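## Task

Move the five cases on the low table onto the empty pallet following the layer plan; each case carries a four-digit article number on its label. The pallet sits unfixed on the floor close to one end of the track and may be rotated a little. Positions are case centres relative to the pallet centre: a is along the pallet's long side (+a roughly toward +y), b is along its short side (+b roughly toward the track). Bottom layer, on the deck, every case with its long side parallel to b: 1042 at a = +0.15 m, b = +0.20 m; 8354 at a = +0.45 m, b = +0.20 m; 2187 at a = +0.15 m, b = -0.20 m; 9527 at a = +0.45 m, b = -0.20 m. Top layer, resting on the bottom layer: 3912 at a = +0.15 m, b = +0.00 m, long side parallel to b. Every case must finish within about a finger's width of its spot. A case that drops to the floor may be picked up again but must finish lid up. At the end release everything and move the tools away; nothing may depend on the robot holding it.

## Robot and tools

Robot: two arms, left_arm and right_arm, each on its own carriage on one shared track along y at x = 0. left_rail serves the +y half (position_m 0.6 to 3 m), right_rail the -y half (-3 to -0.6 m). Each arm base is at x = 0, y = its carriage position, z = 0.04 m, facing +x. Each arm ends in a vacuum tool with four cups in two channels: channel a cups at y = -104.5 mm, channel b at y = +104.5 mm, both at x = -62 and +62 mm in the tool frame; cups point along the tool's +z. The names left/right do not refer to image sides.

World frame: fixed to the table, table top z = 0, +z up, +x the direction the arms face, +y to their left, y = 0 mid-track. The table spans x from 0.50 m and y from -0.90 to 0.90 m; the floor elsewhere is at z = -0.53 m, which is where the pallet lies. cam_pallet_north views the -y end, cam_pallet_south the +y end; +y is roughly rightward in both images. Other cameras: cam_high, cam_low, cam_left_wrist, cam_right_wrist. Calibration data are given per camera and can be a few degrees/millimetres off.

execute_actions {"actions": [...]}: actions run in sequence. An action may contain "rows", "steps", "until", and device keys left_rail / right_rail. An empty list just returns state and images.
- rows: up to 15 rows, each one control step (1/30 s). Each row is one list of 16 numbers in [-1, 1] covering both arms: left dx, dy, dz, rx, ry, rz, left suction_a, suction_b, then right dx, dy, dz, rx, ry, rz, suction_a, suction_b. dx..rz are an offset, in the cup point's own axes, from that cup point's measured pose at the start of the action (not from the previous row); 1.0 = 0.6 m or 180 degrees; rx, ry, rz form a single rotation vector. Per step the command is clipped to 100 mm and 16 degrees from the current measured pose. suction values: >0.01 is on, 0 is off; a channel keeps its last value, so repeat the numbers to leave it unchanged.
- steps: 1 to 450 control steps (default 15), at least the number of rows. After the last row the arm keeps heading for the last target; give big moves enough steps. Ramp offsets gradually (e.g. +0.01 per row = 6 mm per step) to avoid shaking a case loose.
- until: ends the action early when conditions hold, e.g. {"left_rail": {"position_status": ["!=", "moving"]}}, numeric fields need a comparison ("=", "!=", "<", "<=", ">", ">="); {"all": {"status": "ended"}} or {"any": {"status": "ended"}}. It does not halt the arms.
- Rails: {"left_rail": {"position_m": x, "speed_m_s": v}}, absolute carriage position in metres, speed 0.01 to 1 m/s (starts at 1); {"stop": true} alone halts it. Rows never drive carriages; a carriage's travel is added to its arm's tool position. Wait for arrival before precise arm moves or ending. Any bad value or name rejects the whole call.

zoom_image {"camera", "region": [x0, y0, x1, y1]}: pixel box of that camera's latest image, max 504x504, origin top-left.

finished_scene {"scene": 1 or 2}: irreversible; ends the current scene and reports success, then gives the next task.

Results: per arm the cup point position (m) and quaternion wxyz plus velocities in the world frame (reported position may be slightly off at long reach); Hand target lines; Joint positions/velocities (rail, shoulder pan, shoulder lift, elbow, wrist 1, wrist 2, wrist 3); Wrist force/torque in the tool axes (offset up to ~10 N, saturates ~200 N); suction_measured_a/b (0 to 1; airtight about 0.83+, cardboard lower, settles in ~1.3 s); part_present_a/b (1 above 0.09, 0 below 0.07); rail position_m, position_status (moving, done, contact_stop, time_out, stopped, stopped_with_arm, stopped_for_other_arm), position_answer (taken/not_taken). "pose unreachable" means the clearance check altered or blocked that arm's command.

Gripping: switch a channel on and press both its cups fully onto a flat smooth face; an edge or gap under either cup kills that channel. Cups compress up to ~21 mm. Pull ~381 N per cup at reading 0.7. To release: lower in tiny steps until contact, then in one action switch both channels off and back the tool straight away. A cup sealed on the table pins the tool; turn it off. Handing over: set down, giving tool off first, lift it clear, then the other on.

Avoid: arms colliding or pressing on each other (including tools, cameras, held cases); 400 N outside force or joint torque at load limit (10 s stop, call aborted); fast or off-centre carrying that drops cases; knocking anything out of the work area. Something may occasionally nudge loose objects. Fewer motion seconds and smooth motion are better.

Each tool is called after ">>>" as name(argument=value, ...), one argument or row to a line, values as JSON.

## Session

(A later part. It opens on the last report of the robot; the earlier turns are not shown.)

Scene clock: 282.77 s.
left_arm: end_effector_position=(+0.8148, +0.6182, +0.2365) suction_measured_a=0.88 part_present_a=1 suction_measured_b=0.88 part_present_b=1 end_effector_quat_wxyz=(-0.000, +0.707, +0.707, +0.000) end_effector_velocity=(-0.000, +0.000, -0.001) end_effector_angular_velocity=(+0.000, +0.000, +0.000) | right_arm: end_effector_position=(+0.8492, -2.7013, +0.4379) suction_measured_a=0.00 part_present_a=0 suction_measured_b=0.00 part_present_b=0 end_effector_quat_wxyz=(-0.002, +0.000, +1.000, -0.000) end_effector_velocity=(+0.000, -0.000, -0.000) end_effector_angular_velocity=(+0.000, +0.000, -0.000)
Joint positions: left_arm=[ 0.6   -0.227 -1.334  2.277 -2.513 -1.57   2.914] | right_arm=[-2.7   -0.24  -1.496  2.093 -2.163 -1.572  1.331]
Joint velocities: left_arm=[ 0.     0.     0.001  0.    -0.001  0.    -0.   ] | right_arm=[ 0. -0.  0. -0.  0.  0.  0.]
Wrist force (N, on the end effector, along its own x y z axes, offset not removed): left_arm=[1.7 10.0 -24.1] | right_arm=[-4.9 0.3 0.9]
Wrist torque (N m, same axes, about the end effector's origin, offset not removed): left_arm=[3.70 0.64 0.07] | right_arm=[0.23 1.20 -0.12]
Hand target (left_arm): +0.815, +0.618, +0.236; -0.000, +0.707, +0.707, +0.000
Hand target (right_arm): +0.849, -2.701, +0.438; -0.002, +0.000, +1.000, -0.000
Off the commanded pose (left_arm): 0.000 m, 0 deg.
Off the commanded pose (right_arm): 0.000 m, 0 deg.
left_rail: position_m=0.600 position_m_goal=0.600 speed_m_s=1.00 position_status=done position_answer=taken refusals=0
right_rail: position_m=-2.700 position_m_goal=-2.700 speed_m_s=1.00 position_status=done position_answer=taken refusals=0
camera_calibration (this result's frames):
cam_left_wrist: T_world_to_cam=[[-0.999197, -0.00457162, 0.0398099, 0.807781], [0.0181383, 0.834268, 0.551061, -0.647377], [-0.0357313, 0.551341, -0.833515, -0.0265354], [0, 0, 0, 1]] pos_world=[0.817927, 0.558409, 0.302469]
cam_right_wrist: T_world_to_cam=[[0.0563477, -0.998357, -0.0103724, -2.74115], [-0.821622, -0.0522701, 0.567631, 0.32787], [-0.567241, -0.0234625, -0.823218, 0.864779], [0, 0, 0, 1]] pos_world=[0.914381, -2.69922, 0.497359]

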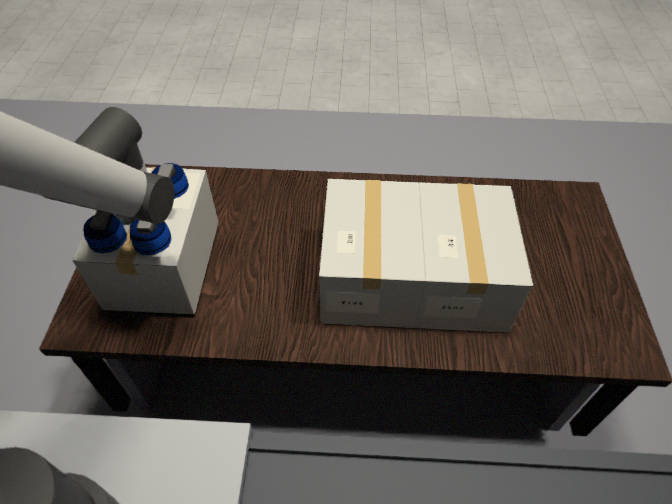

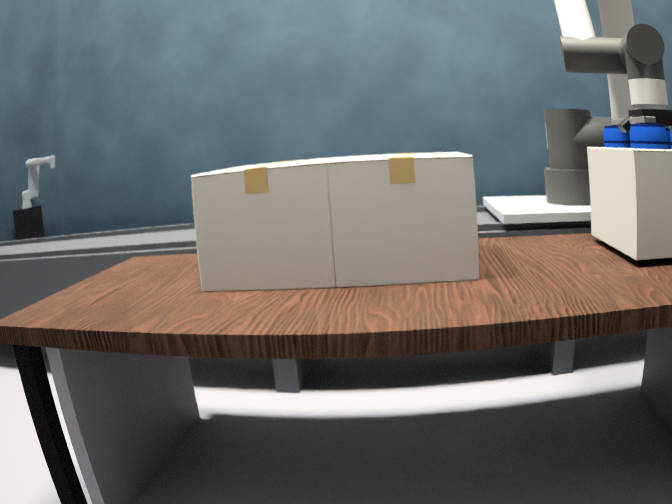

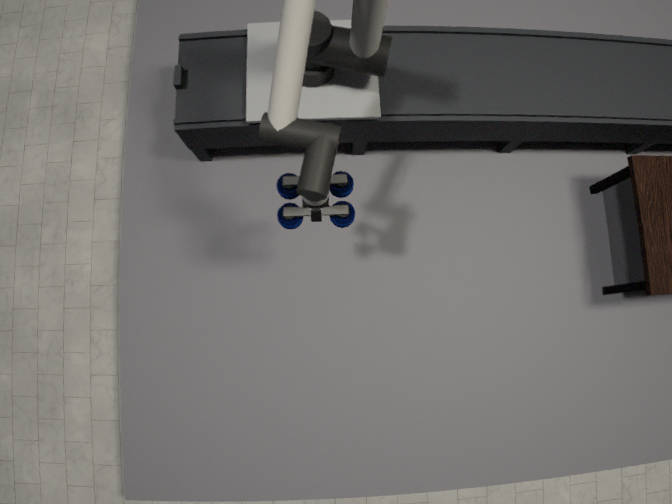

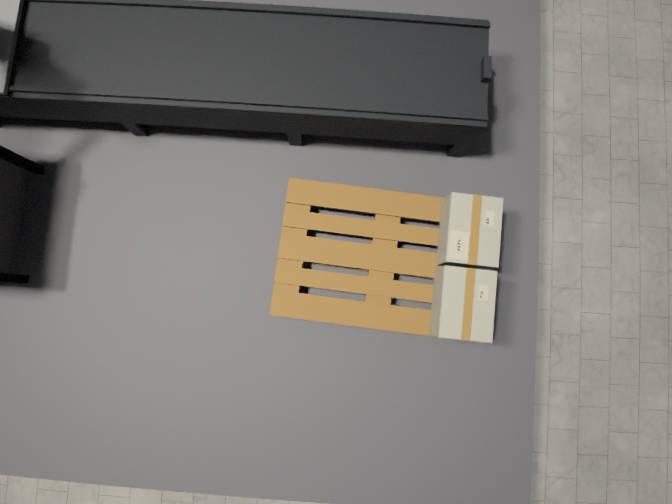

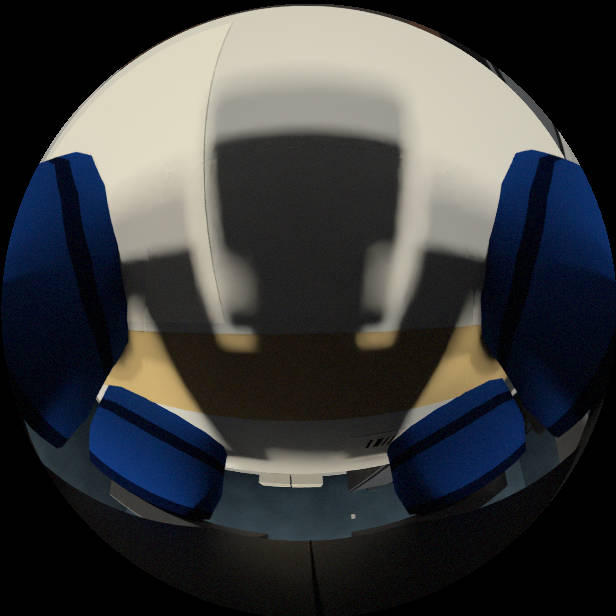

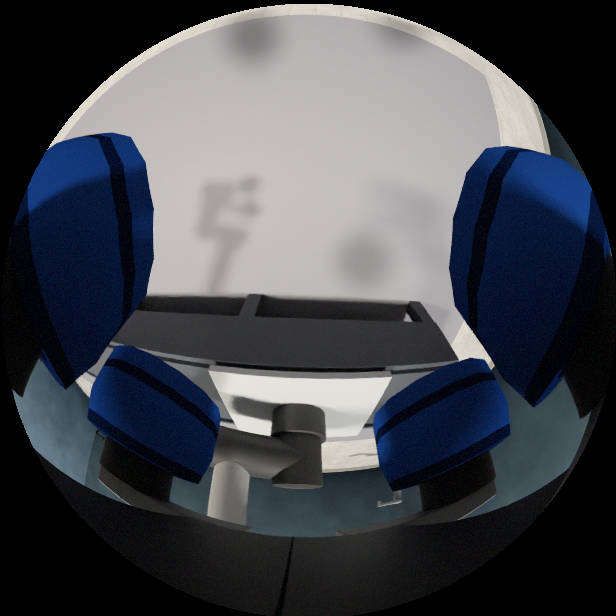

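>>> execute_actions(
  actions=[
    {"rows":[[0,0,-0.01,0,0,0,1,1,0,0,0,0,0,0,0,0],[0,0,-0.025,0,0,0,1,1,0,0,0,0,0,0,0,0],[0,0,-0.045,0,0,0,1,1,0,0,0,0,0,0,0,0],[0,0,-0.07,0,0,0,1,1,0,0,0,0,0,0,0,0],[0.02,0,-0.09,0,0,0.003,1,1,0,0,0,0,0,0,0,0],[0.05,-0.01,-0.1,0,0,0.006,1,1,0,0,0,0,0,0,0,0],[0.1,-0.02,-0.1,0,0,0.01,1,1,0,0,0,0,0,0,0,0],[0.18,-0.03,-0.1,0,0,0.0135,1,1,0,0,0,0,0,0,0,0]],"steps":30,"left_rail":{"position_m":3.0}},
    {"rows":[[0,0,0.05,0,0,0,1,1,0,0,0,0,0,0,0,0],[0,0,0.12,0,0,0,1,1,0,0,0,0,0,0,0,0],[0,0,0.2,0,0,0,1,1,0,0,0,0,0,0,0,0],[0,0,0.3,0,0,0,1,1,0,0,0,0,0,0,0,0],[0,0,0.45,0,0,0,1,1,0,0,0,0,0,0,0,0],[0,0,0.6,0,0,0,1,1,0,0,0,0,0,0,0,0],[0,0,0.74,0,0,0,1,1,0,0,0,0,0,0,0,0]],"steps":80,"until":{"left_rail":{"position_status":["!=","moving"]}}},
  ],
)

>>> zoom_image(
  camera="cam_pallet_south",
  region=[340, 170, 480, 300],
)

Scene clock: 296.90 s.
left_arm: end_effector_position=(+0.7970, +3.1266, -0.1471) suction_measured_a=0.90 part_present_a=1 suction_measured_b=0.90 part_present_b=1 end_effector_quat_wxyz=(-0.000, +0.722, +0.692, +0.000) end_effector_velocity=(+0.001, -0.005, +0.000) end_effector_angular_velocity=(-0.007, -0.001, -0.003) | right_arm: end_effector_position=(+0.8492, -2.7013, +0.4379) suction_measured_a=0.00 part_present_a=0 suction_measured_b=0.00 part_present_b=0 end_effector_quat_wxyz=(-0.002, +0.000, +1.000, -0.000) end_effector_velocity=(-0.000, +0.000, +0.000) end_effector_angular_velocity=(-0.000, -0.000, -0.000)
Joint positions: left_arm=[ 3.    -0.094 -0.76   2.334 -3.146 -1.57   3.09 ] | right_arm=[-2.7   -0.24  -1.496  2.093 -2.163 -1.572  1.331]
Joint velocities: left_arm=[ 0.    -0.003  0.    -0.001 -0.001 -0.007  0.   ] | right_arm=[ 0.  0. -0.  0. -0. -0.  0.]
Wrist force (N, on the end effector, along its own x y z axes, offset not removed): left_arm=[-2.2 3.4 -25.6] | right_arm=[-6.0 -2.1 2.0]
Wrist torque (N m, same axes, about the end effector's origin, offset not removed): left_arm=[2.94 0.80 0.21] | right_arm=[-0.10 1.32 -0.11]
Hand target (left_arm): +0.797, +3.127, -0.147; -0.000, +0.722, +0.692, +0.000
Hand target (right_arm): +0.849, -2.701, +0.438; -0.002, +0.000, +1.000, -0.000
Off the commanded pose (left_arm): 0.001 m, 0 deg.
Off the commanded pose (right_arm): 0.000 m, 0 deg.
left_rail: position_m=3.000 position_m_goal=3.000 speed_m_s=1.00 position_status=done position_answer=taken refusals=0
right_rail: position_m=-2.700 position_m_goal=-2.700 speed_m_s=1.00 position_status=done position_answer=taken refusals=0
camera_calibration (this result's frames):
cam_left_wrist: T_world_to_cam=[[-0.998498, 0.0377093, 0.0397566, 0.684038], [0.0533882, 0.832884, 0.550867, -2.55207], [-0.0123398, 0.552162, -0.833646, -1.75111], [0, 0, 0, 1]] pos_world=[0.797653, 3.06668, -0.0811446]
cam_right_wrist: T_world_to_cam=[[0.0563476, -0.998357, -0.0103723, -2.74115], [-0.821622, -0.05227, 0.567631, 0.32787], [-0.567241, -0.0234625, -0.823218, 0.864779], [0, 0, 0, 1]] pos_world=[0.914381, -2.69922, 0.497359]

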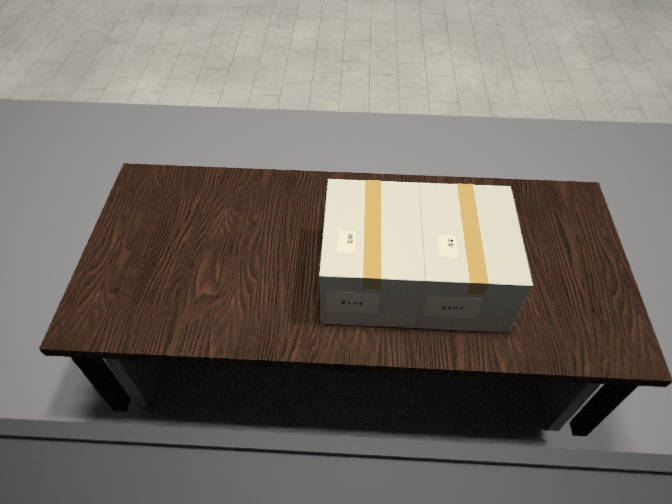

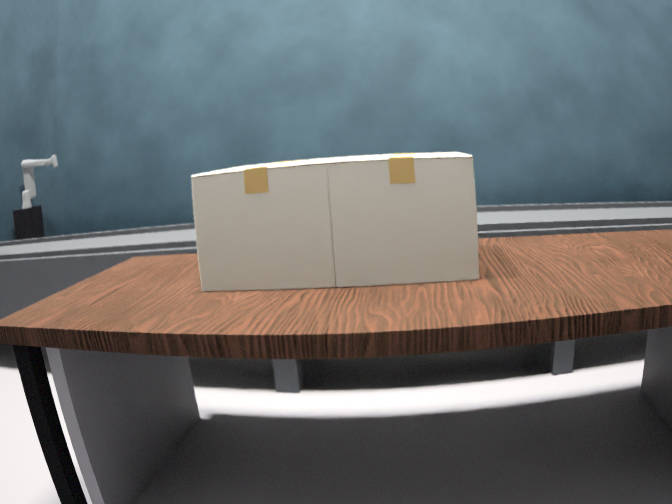

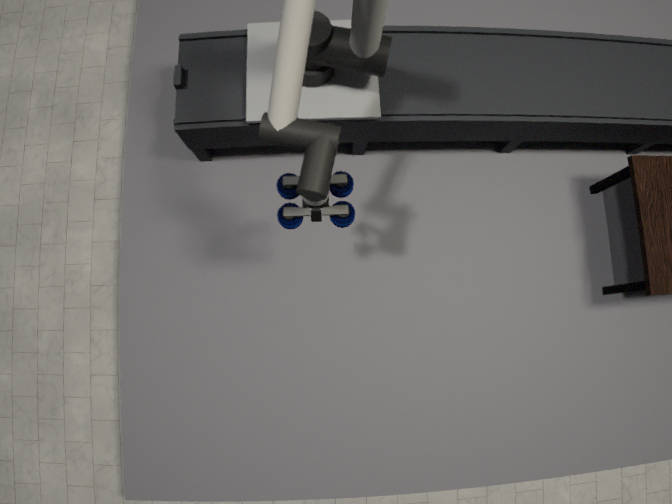

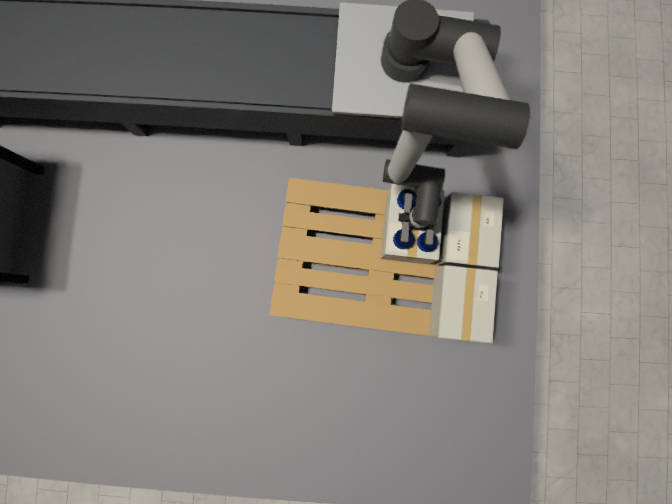

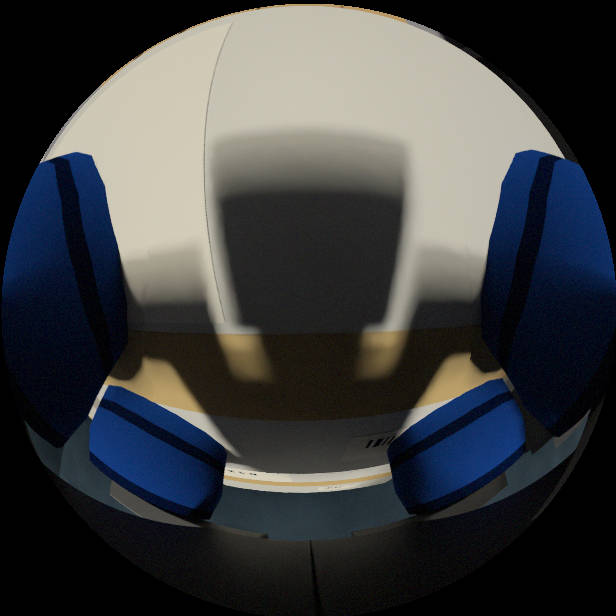

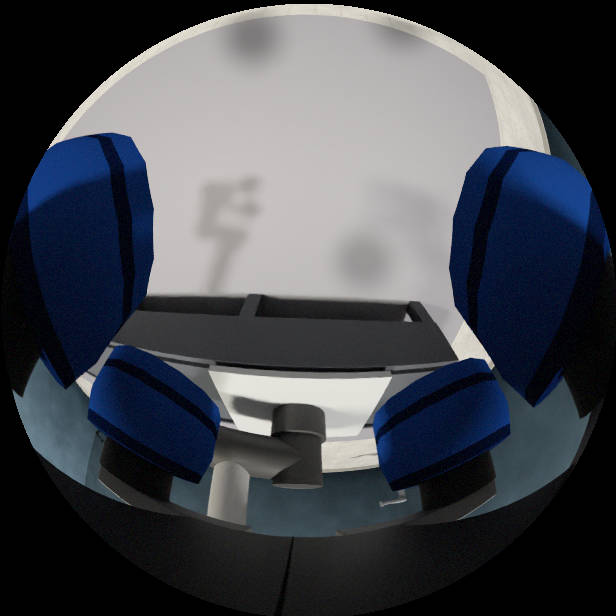

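Region (340, 170, 480, 300) of cam_pallet_south's 672x504 image, scaled by 3.600, with more detail than that image has; it fills the top 468 rows of this view, and the rest is white.

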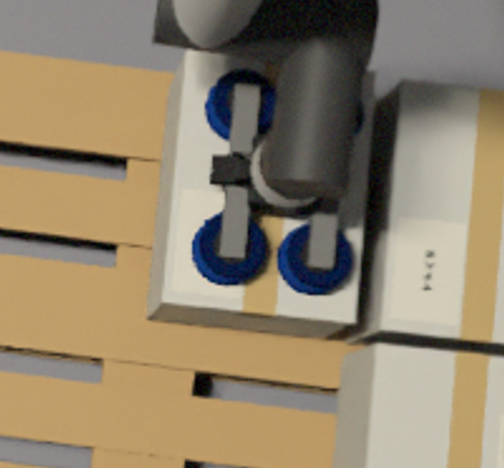

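>>> execute_actions(
  actions=[
    {"rows":[[0.008,-0.002,0.004,0,0,0,1,1,0,0,0,0,0,0,0,0],[0.016,-0.004,0.008,0,0,0,1,1,0,0,0,0,0,0,0,0],[0.024,-0.006,0.013,0,0,0,1,1,0,0,0,0,0,0,0,0],[0.033,-0.008,0.018,0,0,0,1,1,0,0,0,0,0,0,0,0]],"steps":14},
  ],
)

>>> zoom_image(
  camera="cam_pallet_south",
  region=[340, 170, 480, 300],
)

Scene clock: 305.33 s.
left_arm: end_effector_position=(+0.7931, +3.1463, -0.1577) suction_measured_a=0.90 part_present_a=1 suction_measured_b=0.90 part_present_b=1 end_effector_quat_wxyz=(-0.000, +0.722, +0.692, +0.000) end_effector_velocity=(-0.000, +0.004, -0.002) end_effector_angular_velocity=(-0.000, -0.001, -0.000) | right_arm: end_effector_position=(+0.8492, -2.7013, +0.4379) suction_measured_a=0.00 part_present_a=0 suction_measured_b=0.00 part_present_b=0 end_effector_quat_wxyz=(-0.002, +0.000, +1.000, -0.000) end_effector_velocity=(-0.000, +0.000, +0.000) end_effector_angular_velocity=(-0.000, -0.000, +0.000)
Joint positions: left_arm=[ 3.    -0.07  -0.743  2.332 -3.16  -1.57   3.114] | right_arm=[-2.7   -0.24  -1.496  2.093 -2.163 -1.572  1.331]
Joint velocities: left_arm=[ 0.     0.005  0.003 -0.001 -0.003 -0.     0.005] | right_arm=[ 0.  0. -0.  0.  0.  0. -0.]
Wrist force (N, on the end effector, along its own x y z axes, offset not removed): left_arm=[1.2 2.5 -31.4] | right_arm=[-1.2 -1.5 2.1]
Wrist torque (N m, same axes, about the end effector's origin, offset not removed): left_arm=[2.73 0.88 0.01] | right_arm=[0.15 0.66 -0.12]
Hand target (left_arm): +0.793, +3.147, -0.158; -0.000, +0.722, +0.692, +0.000
Hand target (right_arm): +0.849, -2.701, +0.438; -0.002, +0.000, +1.000, -0.000
Off the commanded pose (left_arm): 0.000 m, 0 deg.
Off the commanded pose (right_arm): 0.000 m, 0 deg.
left_rail: position_m=3.000 position_m_goal=3.000 speed_m_s=1.00 position_status=done position_answer=taken refusals=0
right_rail: position_m=-2.700 position_m_goal=-2.700 speed_m_s=1.00 position_status=done position_answer=taken refusals=0
camera_calibration (this result's frames):
cam_left_wrist: T_world_to_cam=[[-0.998499, 0.037668, 0.0397576, 0.679949], [0.0533564, 0.832796, 0.551002, -2.56211], [-0.0123548, 0.552297, -0.833556, -1.77125], [0, 0, 0, 1]] pos_world=[0.79375, 3.08636, -0.0917375]
cam_right_wrist: T_world_to_cam=[[0.0563478, -0.998357, -0.0103722, -2.74115], [-0.821622, -0.05227, 0.567631, 0.32787], [-0.567241, -0.0234627, -0.823218, 0.864778], [0, 0, 0, 1]] pos_world=[0.914381, -2.69922, 0.49736]

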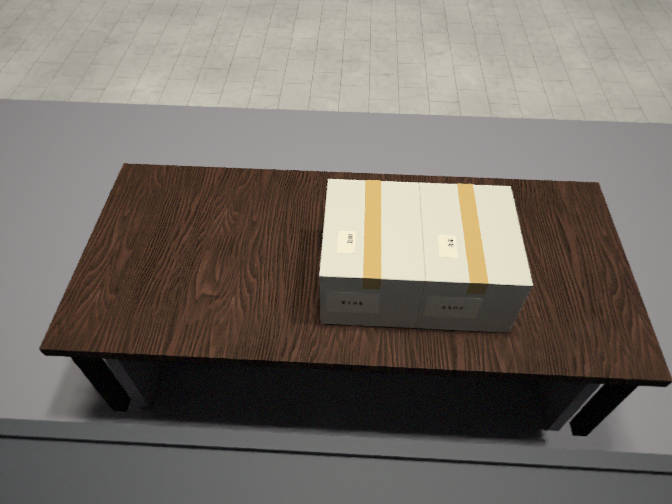

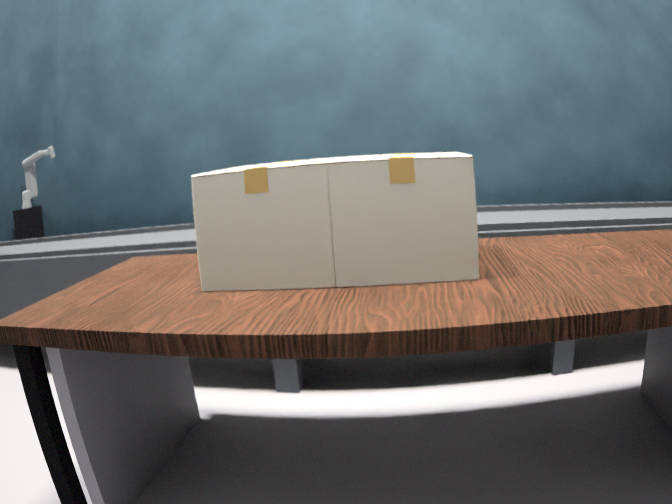

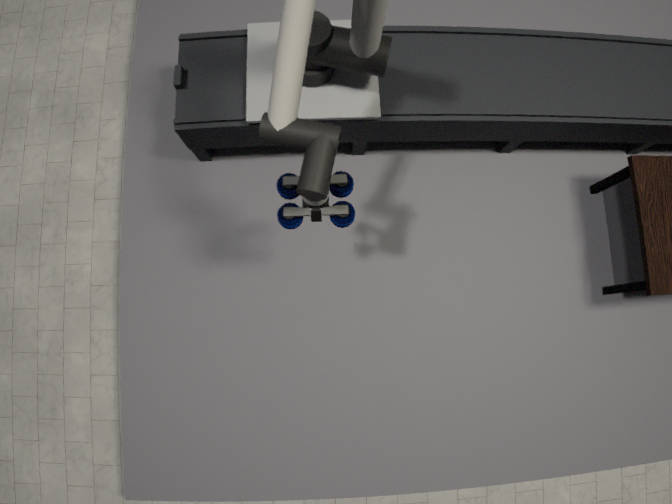

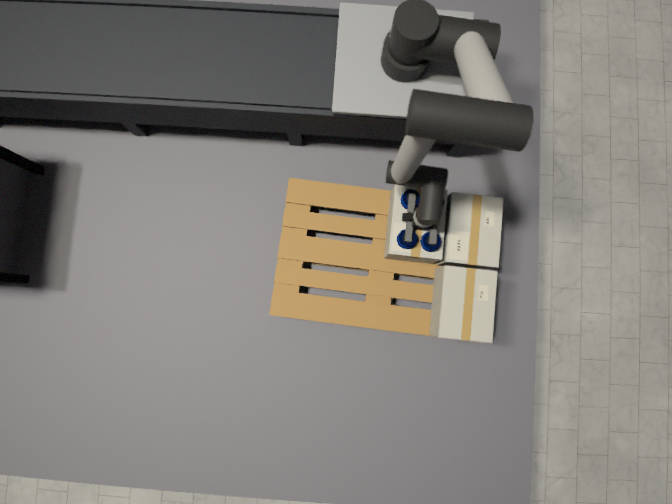

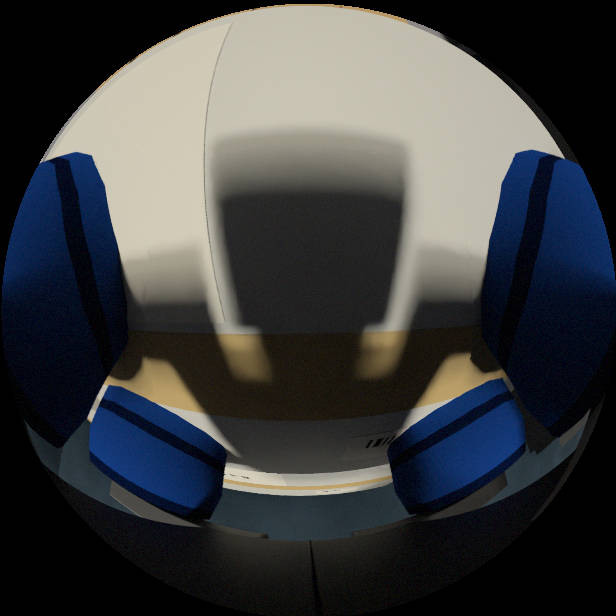

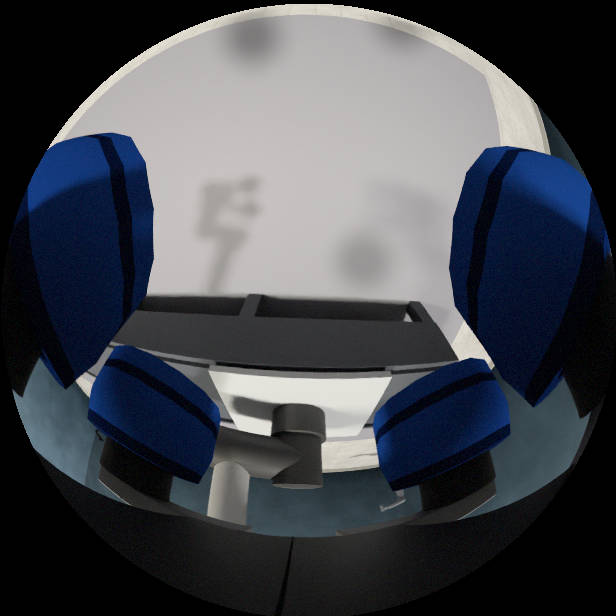

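Region (340, 170, 480, 300) of cam_pallet_south's 672x504 image, scaled by 3.600, with more detail than that image has; it fills the top 468 rows of this view, and the rest is white.

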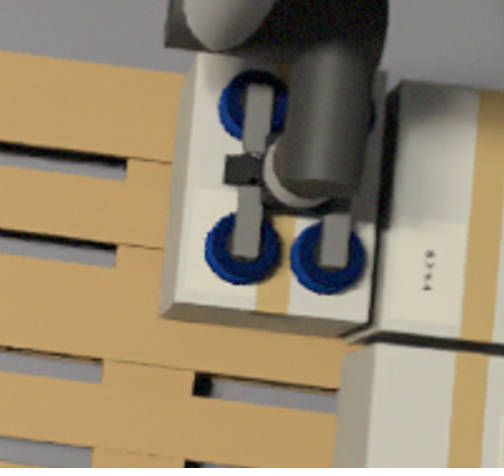

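>>> execute_actions(
  actions=[
    {"rows":[[0,0,0.003,0,0,0,1,1,0,0,0,0,0,0,0,0],[0,0,0.006,0,0,0,1,1,0,0,0,0,0,0,0,0],[0,0,0.009,0,0,0,1,1,0,0,0,0,0,0,0,0]],"steps":10},
    {"rows":[[0,0,-0.002,0,0,0,0,0,0,0,0,0,0,0,0,0],[0,0,-0.005,0,0,0,0,0,0,0,0,0,0,0,0,0],[0,0,-0.008,0,0,0,0,0,0,0,0,0,0,0,0,0],[0,0,-0.011,0,0,0,0,0,0,0,0,0,0,0,0,0],[0,0,-0.014,0,0,0,0,0,0,0,0,0,0,0,0,0],[0,0,-0.017,0,0,0,0,0,0,0,0,0,0,0,0,0],[0,0,-0.02,0,0,0,0,0,0,0,0,0,0,0,0,0],[0,0,-0.024,0,0,0,0,0,0,0,0,0,0,0,0,0],[0,0,-0.028,0,0,0,0,0,0,0,0,0,0,0,0,0],[0,0,-0.034,0,0,0,0,0,0,0,0,0,0,0,0,0],[0,0,-0.04,0,0,0,0,0,0,0,0,0,0,0,0,0],[0,0,-0.05,0,0,0,0,0,0,0,0,0,0,0,0,0],[0,0,-0.07,0,0,0,0,0,0,0,0,0,0,0,0,0],[0,0,-0.1,0,0,0,0,0,0,0,0,0,0,0,0,0]],"steps":19},
    {"rows":[[-0.9,0.08,-0.94,0,0,-0.0135,0,0,0,0,0,0,0,0,0,0]],"steps":46,"left_rail":{"position_m":0.6}},
    {"rows":[[-0.93,0,0,0,0,0,0,0,0,0,0,0,0,0,0,0]],"steps":60,"until":{"left_rail":{"position_status":["!=","moving"]}}},
  ],
)

Scene clock: 325.17 s.
left_arm: end_effector_position=(+0.8171, -0.3518, +0.4514) suction_measured_a=0.01 part_present_a=0 suction_measured_b=0.01 part_present_b=0 end_effector_quat_wxyz=(-0.000, +0.707, +0.707, +0.001) end_effector_velocity=(+0.000, -0.001, +0.002) end_effector_angular_velocity=(-0.001, -0.000, +0.000) | right_arm: end_effector_position=(+0.8492, -2.7013, +0.4379) suction_measured_a=0.00 part_present_a=0 suction_measured_b=0.00 part_present_b=0 end_effector_quat_wxyz=(-0.002, +0.000, +1.000, -0.000) end_effector_velocity=(-0.000, +0.000, +0.000) end_effector_angular_velocity=(-0.000, -0.000, +0.000)
Joint positions: left_arm=[ 0.6   -1.023 -1.072  1.487 -1.985 -1.569  2.119] | right_arm=[-2.7   -0.24  -1.496  2.093 -2.163 -1.572  1.331]
Joint velocities: left_arm=[ 0.    -0.     0.    -0.002  0.001  0.    -0.   ] | right_arm=[ 0.  0. -0.  0. -0. -0.  0.]
Wrist force (N, on the end effector, along its own x y z axes, offset not removed): left_arm=[-1.0 4.0 -1.3] | right_arm=[3.2 -4.4 -1.1]
Wrist torque (N m, same axes, about the end effector's origin, offset not removed): left_arm=[0.59 0.04 0.31] | right_arm=[-0.36 0.24 -0.25]
Hand target (left_arm): +0.817, -0.352, +0.451; -0.000, +0.707, +0.707, +0.001
Hand target (right_arm): +0.849, -2.701, +0.438; -0.002, +0.000, +1.000, -0.000
Off the commanded pose (left_arm): 0.000 m, 0 deg.
Off the commanded pose (right_arm): 0.000 m, 0 deg.
left_rail: position_m=0.600 position_m_goal=0.600 speed_m_s=1.00 position_status=done position_answer=taken refusals=0
right_rail: position_m=-2.700 position_m_goal=-2.700 speed_m_s=1.00 position_status=done position_answer=taken refusals=0
camera_calibration (this result's frames):
cam_left_wrist: T_world_to_cam=[[-0.999253, -0.00463338, 0.0383756, 0.797797], [0.0173263, 0.833781, 0.551823, 0.0435639], [-0.0345537, 0.552075, -0.833078, 0.686602], [0, 0, 0, 1]] pos_world=[0.820171, -0.411682, 0.517337]
cam_right_wrist: T_world_to_cam=[[0.0563477, -0.998357, -0.0103722, -2.74115], [-0.821622, -0.0522699, 0.567631, 0.32787], [-0.567241, -0.0234627, -0.823218, 0.864778], [0, 0, 0, 1]] pos_world=[0.914381, -2.69922, 0.497359]

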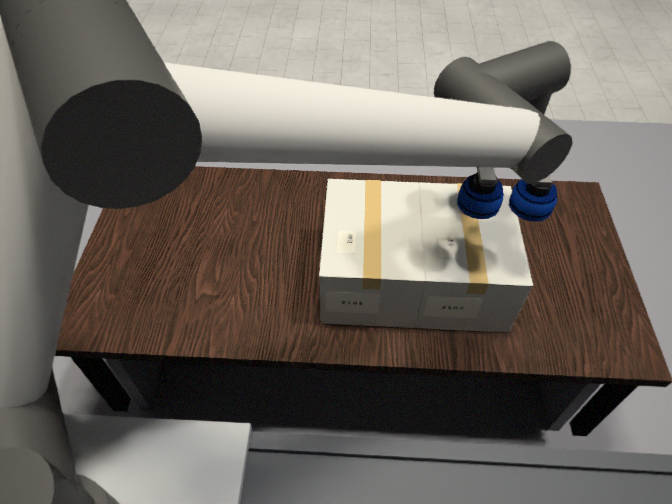

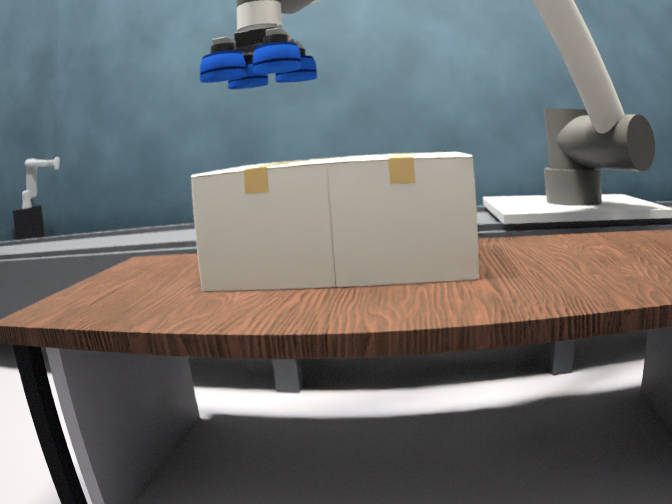

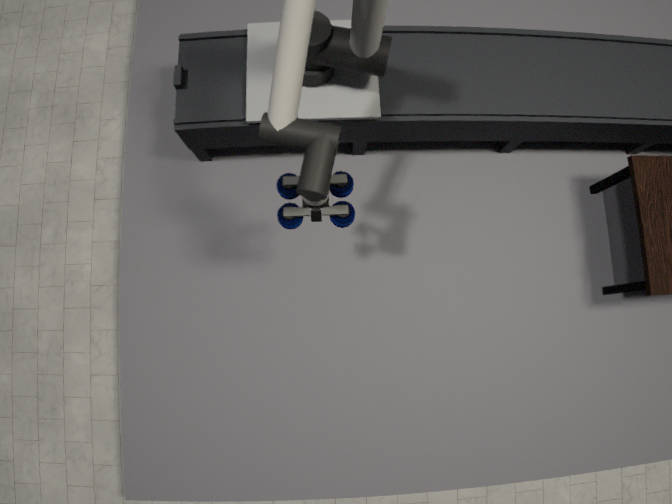

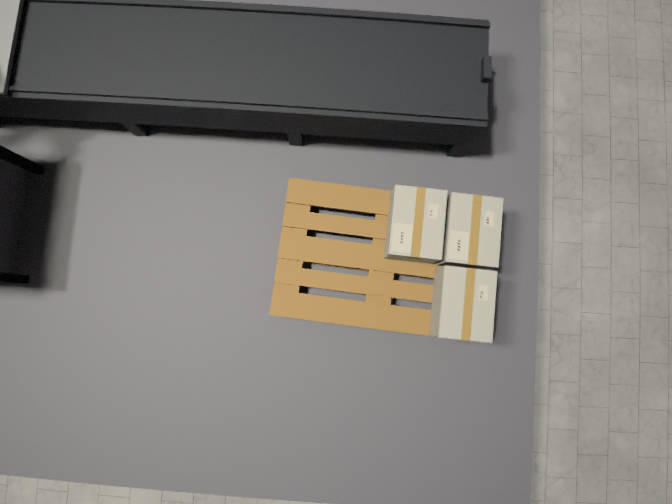

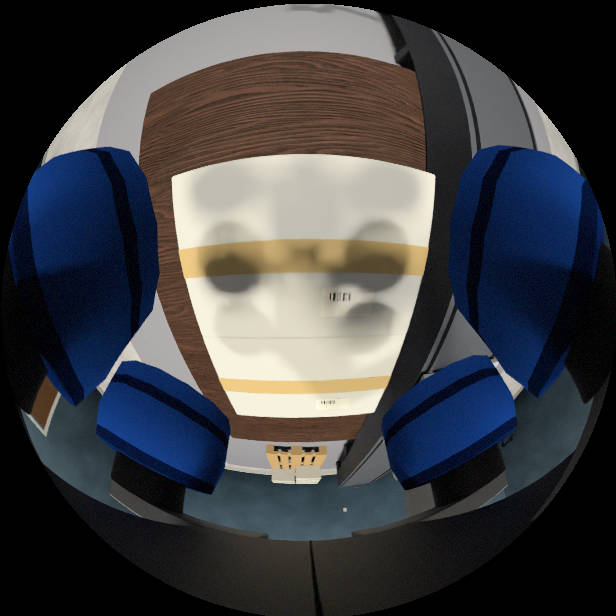

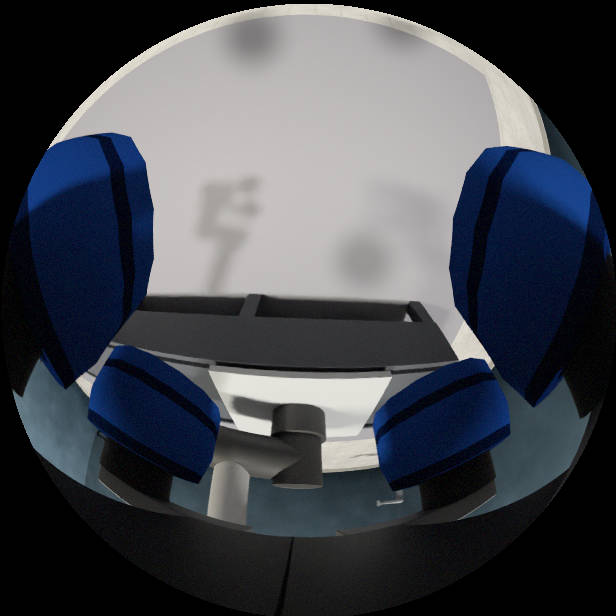

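>>> execute_actions(
  actions=[
    {"rows":[[0.03,0,0.1,0,0,0,0,0,0,0,0,0,0,0,0,0],[0.058,-0.003,0.2,0,0,0,0,0,0,0,0,0,0,0,0,0],[0.058,-0.003,0.31,0,0,0,0,0,0,0,0,0,0,0,0,0]],"steps":24},
    {"rows":[[0,0,0.01,0,0,0,1,1,0,0,0,0,0,0,0,0],[0,0,0.02,0,0,0,1,1,0,0,0,0,0,0,0,0],[0,0,0.03,0,0,0,1,1,0,0,0,0,0,0,0,0],[0,0,0.04,0,0,0,1,1,0,0,0,0,0,0,0,0],[0,0,0.048,0,0,0,1,1,0,0,0,0,0,0,0,0]],"steps":22},
  ],
)

>>> zoom_image(
  camera="cam_high",
  region=[320, 280, 520, 330],
)

Scene clock: 335.13 s.
left_arm: end_effector_position=(+0.8158, -0.3166, +0.2370) suction_measured_a=0.88 part_present_a=1 suction_measured_b=0.88 part_present_b=1 end_effector_quat_wxyz=(-0.000, +0.707, +0.707, +0.001) end_effector_velocity=(+0.000, -0.000, -0.000) end_effector_angular_velocity=(-0.000, -0.000, -0.000) | right_arm: end_effector_position=(+0.8492, -2.7013, +0.4379) suction_measured_a=0.00 part_present_a=0 suction_measured_b=0.00 part_present_b=0 end_effector_quat_wxyz=(-0.002, +0.000, +1.000, -0.000) end_effector_velocity=(+0.000, -0.000, -0.000) end_effector_angular_velocity=(+0.000, +0.000, -0.000)
Joint positions: left_arm=[ 0.6   -1.009 -0.97   1.656 -2.257 -1.569  2.133] | right_arm=[-2.7   -0.24  -1.496  2.093 -2.163 -1.572  1.331]
Joint velocities: left_arm=[ 0.     0.     0.     0.    -0.001  0.     0.   ] | right_arm=[ 0.  0.  0. -0.  0. -0.  0.]
Wrist force (N, on the end effector, along its own x y z axes, offset not removed): left_arm=[-1.5 1.0 -24.7] | right_arm=[-2.6 6.7 -1.9]
Wrist torque (N m, same axes, about the end effector's origin, offset not removed): left_arm=[3.98 0.45 0.36] | right_arm=[1.08 0.84 0.06]
Hand target (left_arm): +0.816, -0.317, +0.237; -0.000, +0.707, +0.707, +0.001
Hand target (right_arm): +0.849, -2.701, +0.438; -0.002, +0.000, +1.000, -0.000
Off the commanded pose (left_arm): 0.000 m, 0 deg.
Off the commanded pose (right_arm): 0.000 m, 0 deg.
left_rail: position_m=0.600 position_m_goal=0.600 speed_m_s=1.00 position_status=done position_answer=taken refusals=0
right_rail: position_m=-2.700 position_m_goal=-2.700 speed_m_s=1.00 position_status=done position_answer=taken refusals=0
camera_calibration (this result's frames):
cam_left_wrist: T_world_to_cam=[[-0.999249, -0.00466852, 0.0384716, 0.804857], [0.0173445, 0.833868, 0.551691, 0.132571], [-0.0346558, 0.551943, -0.833161, 0.488587], [0, 0, 0, 1]] pos_world=[0.818885, -0.376462, 0.302969]
cam_right_wrist: T_world_to_cam=[[0.0563478, -0.998357, -0.0103723, -2.74115], [-0.821622, -0.0522701, 0.567631, 0.32787], [-0.567241, -0.0234626, -0.823218, 0.864778], [0, 0, 0, 1]] pos_world=[0.914381, -2.69922, 0.49736]

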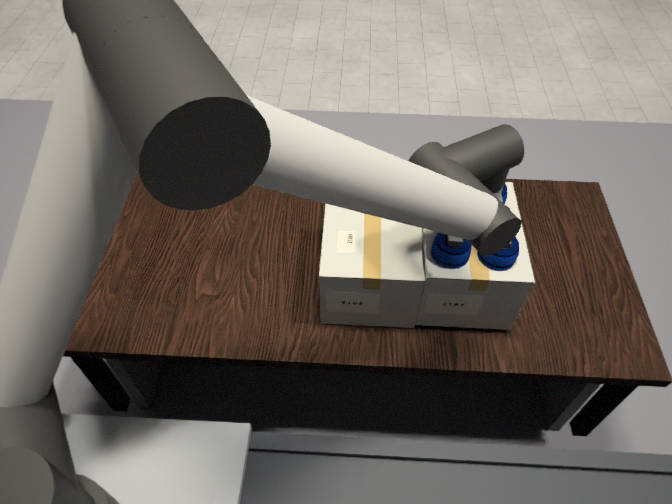

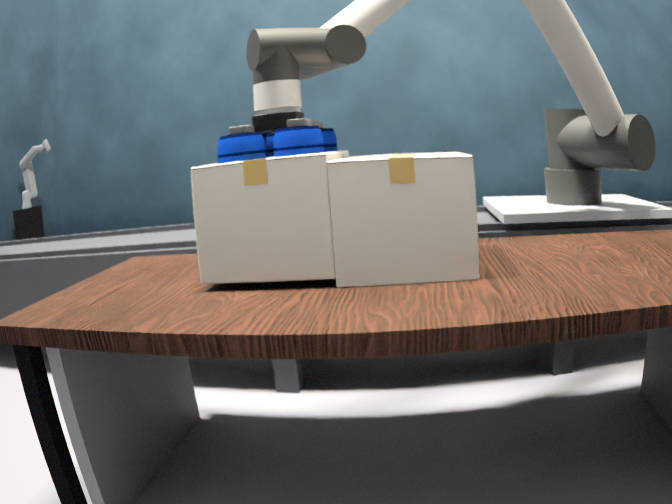

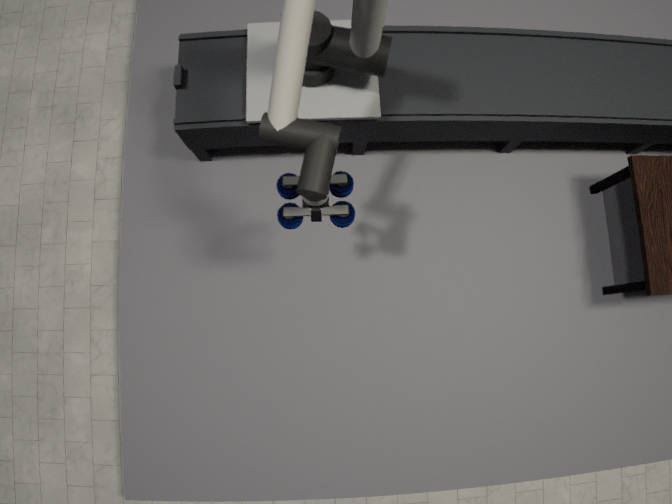

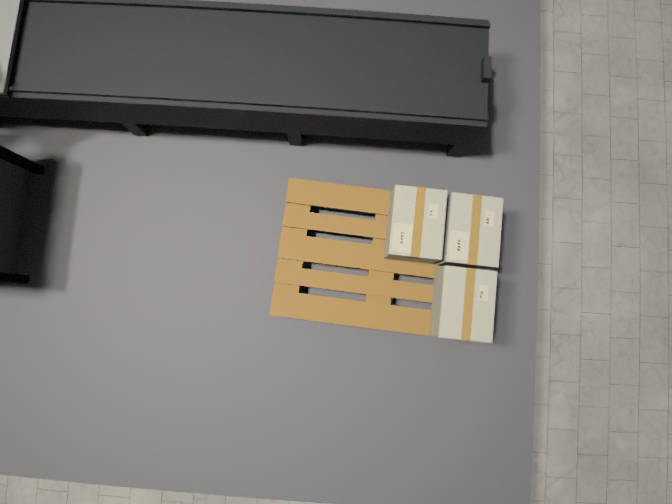

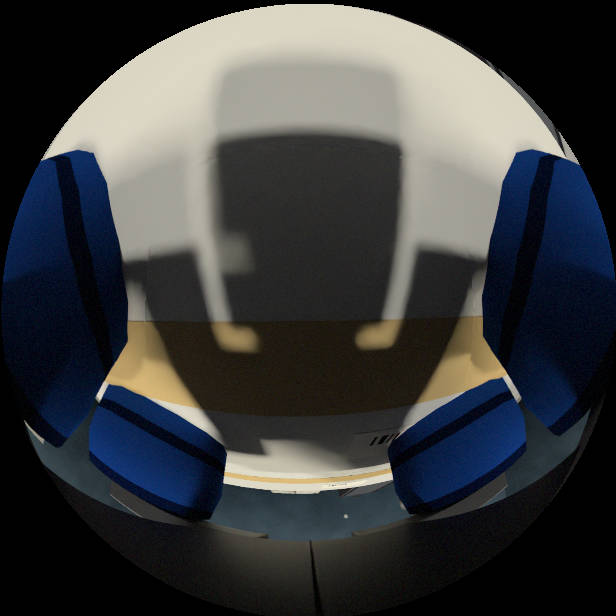

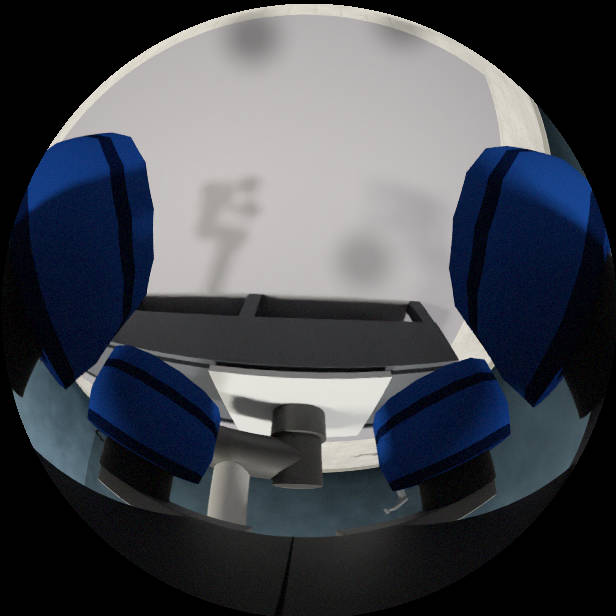

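Region (320, 280, 520, 330) of cam_high's 672x504 image, scaled by 2.520, with more detail than that image has; it fills the top 126 rows of this view, and the rest is white.

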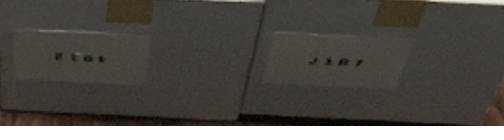

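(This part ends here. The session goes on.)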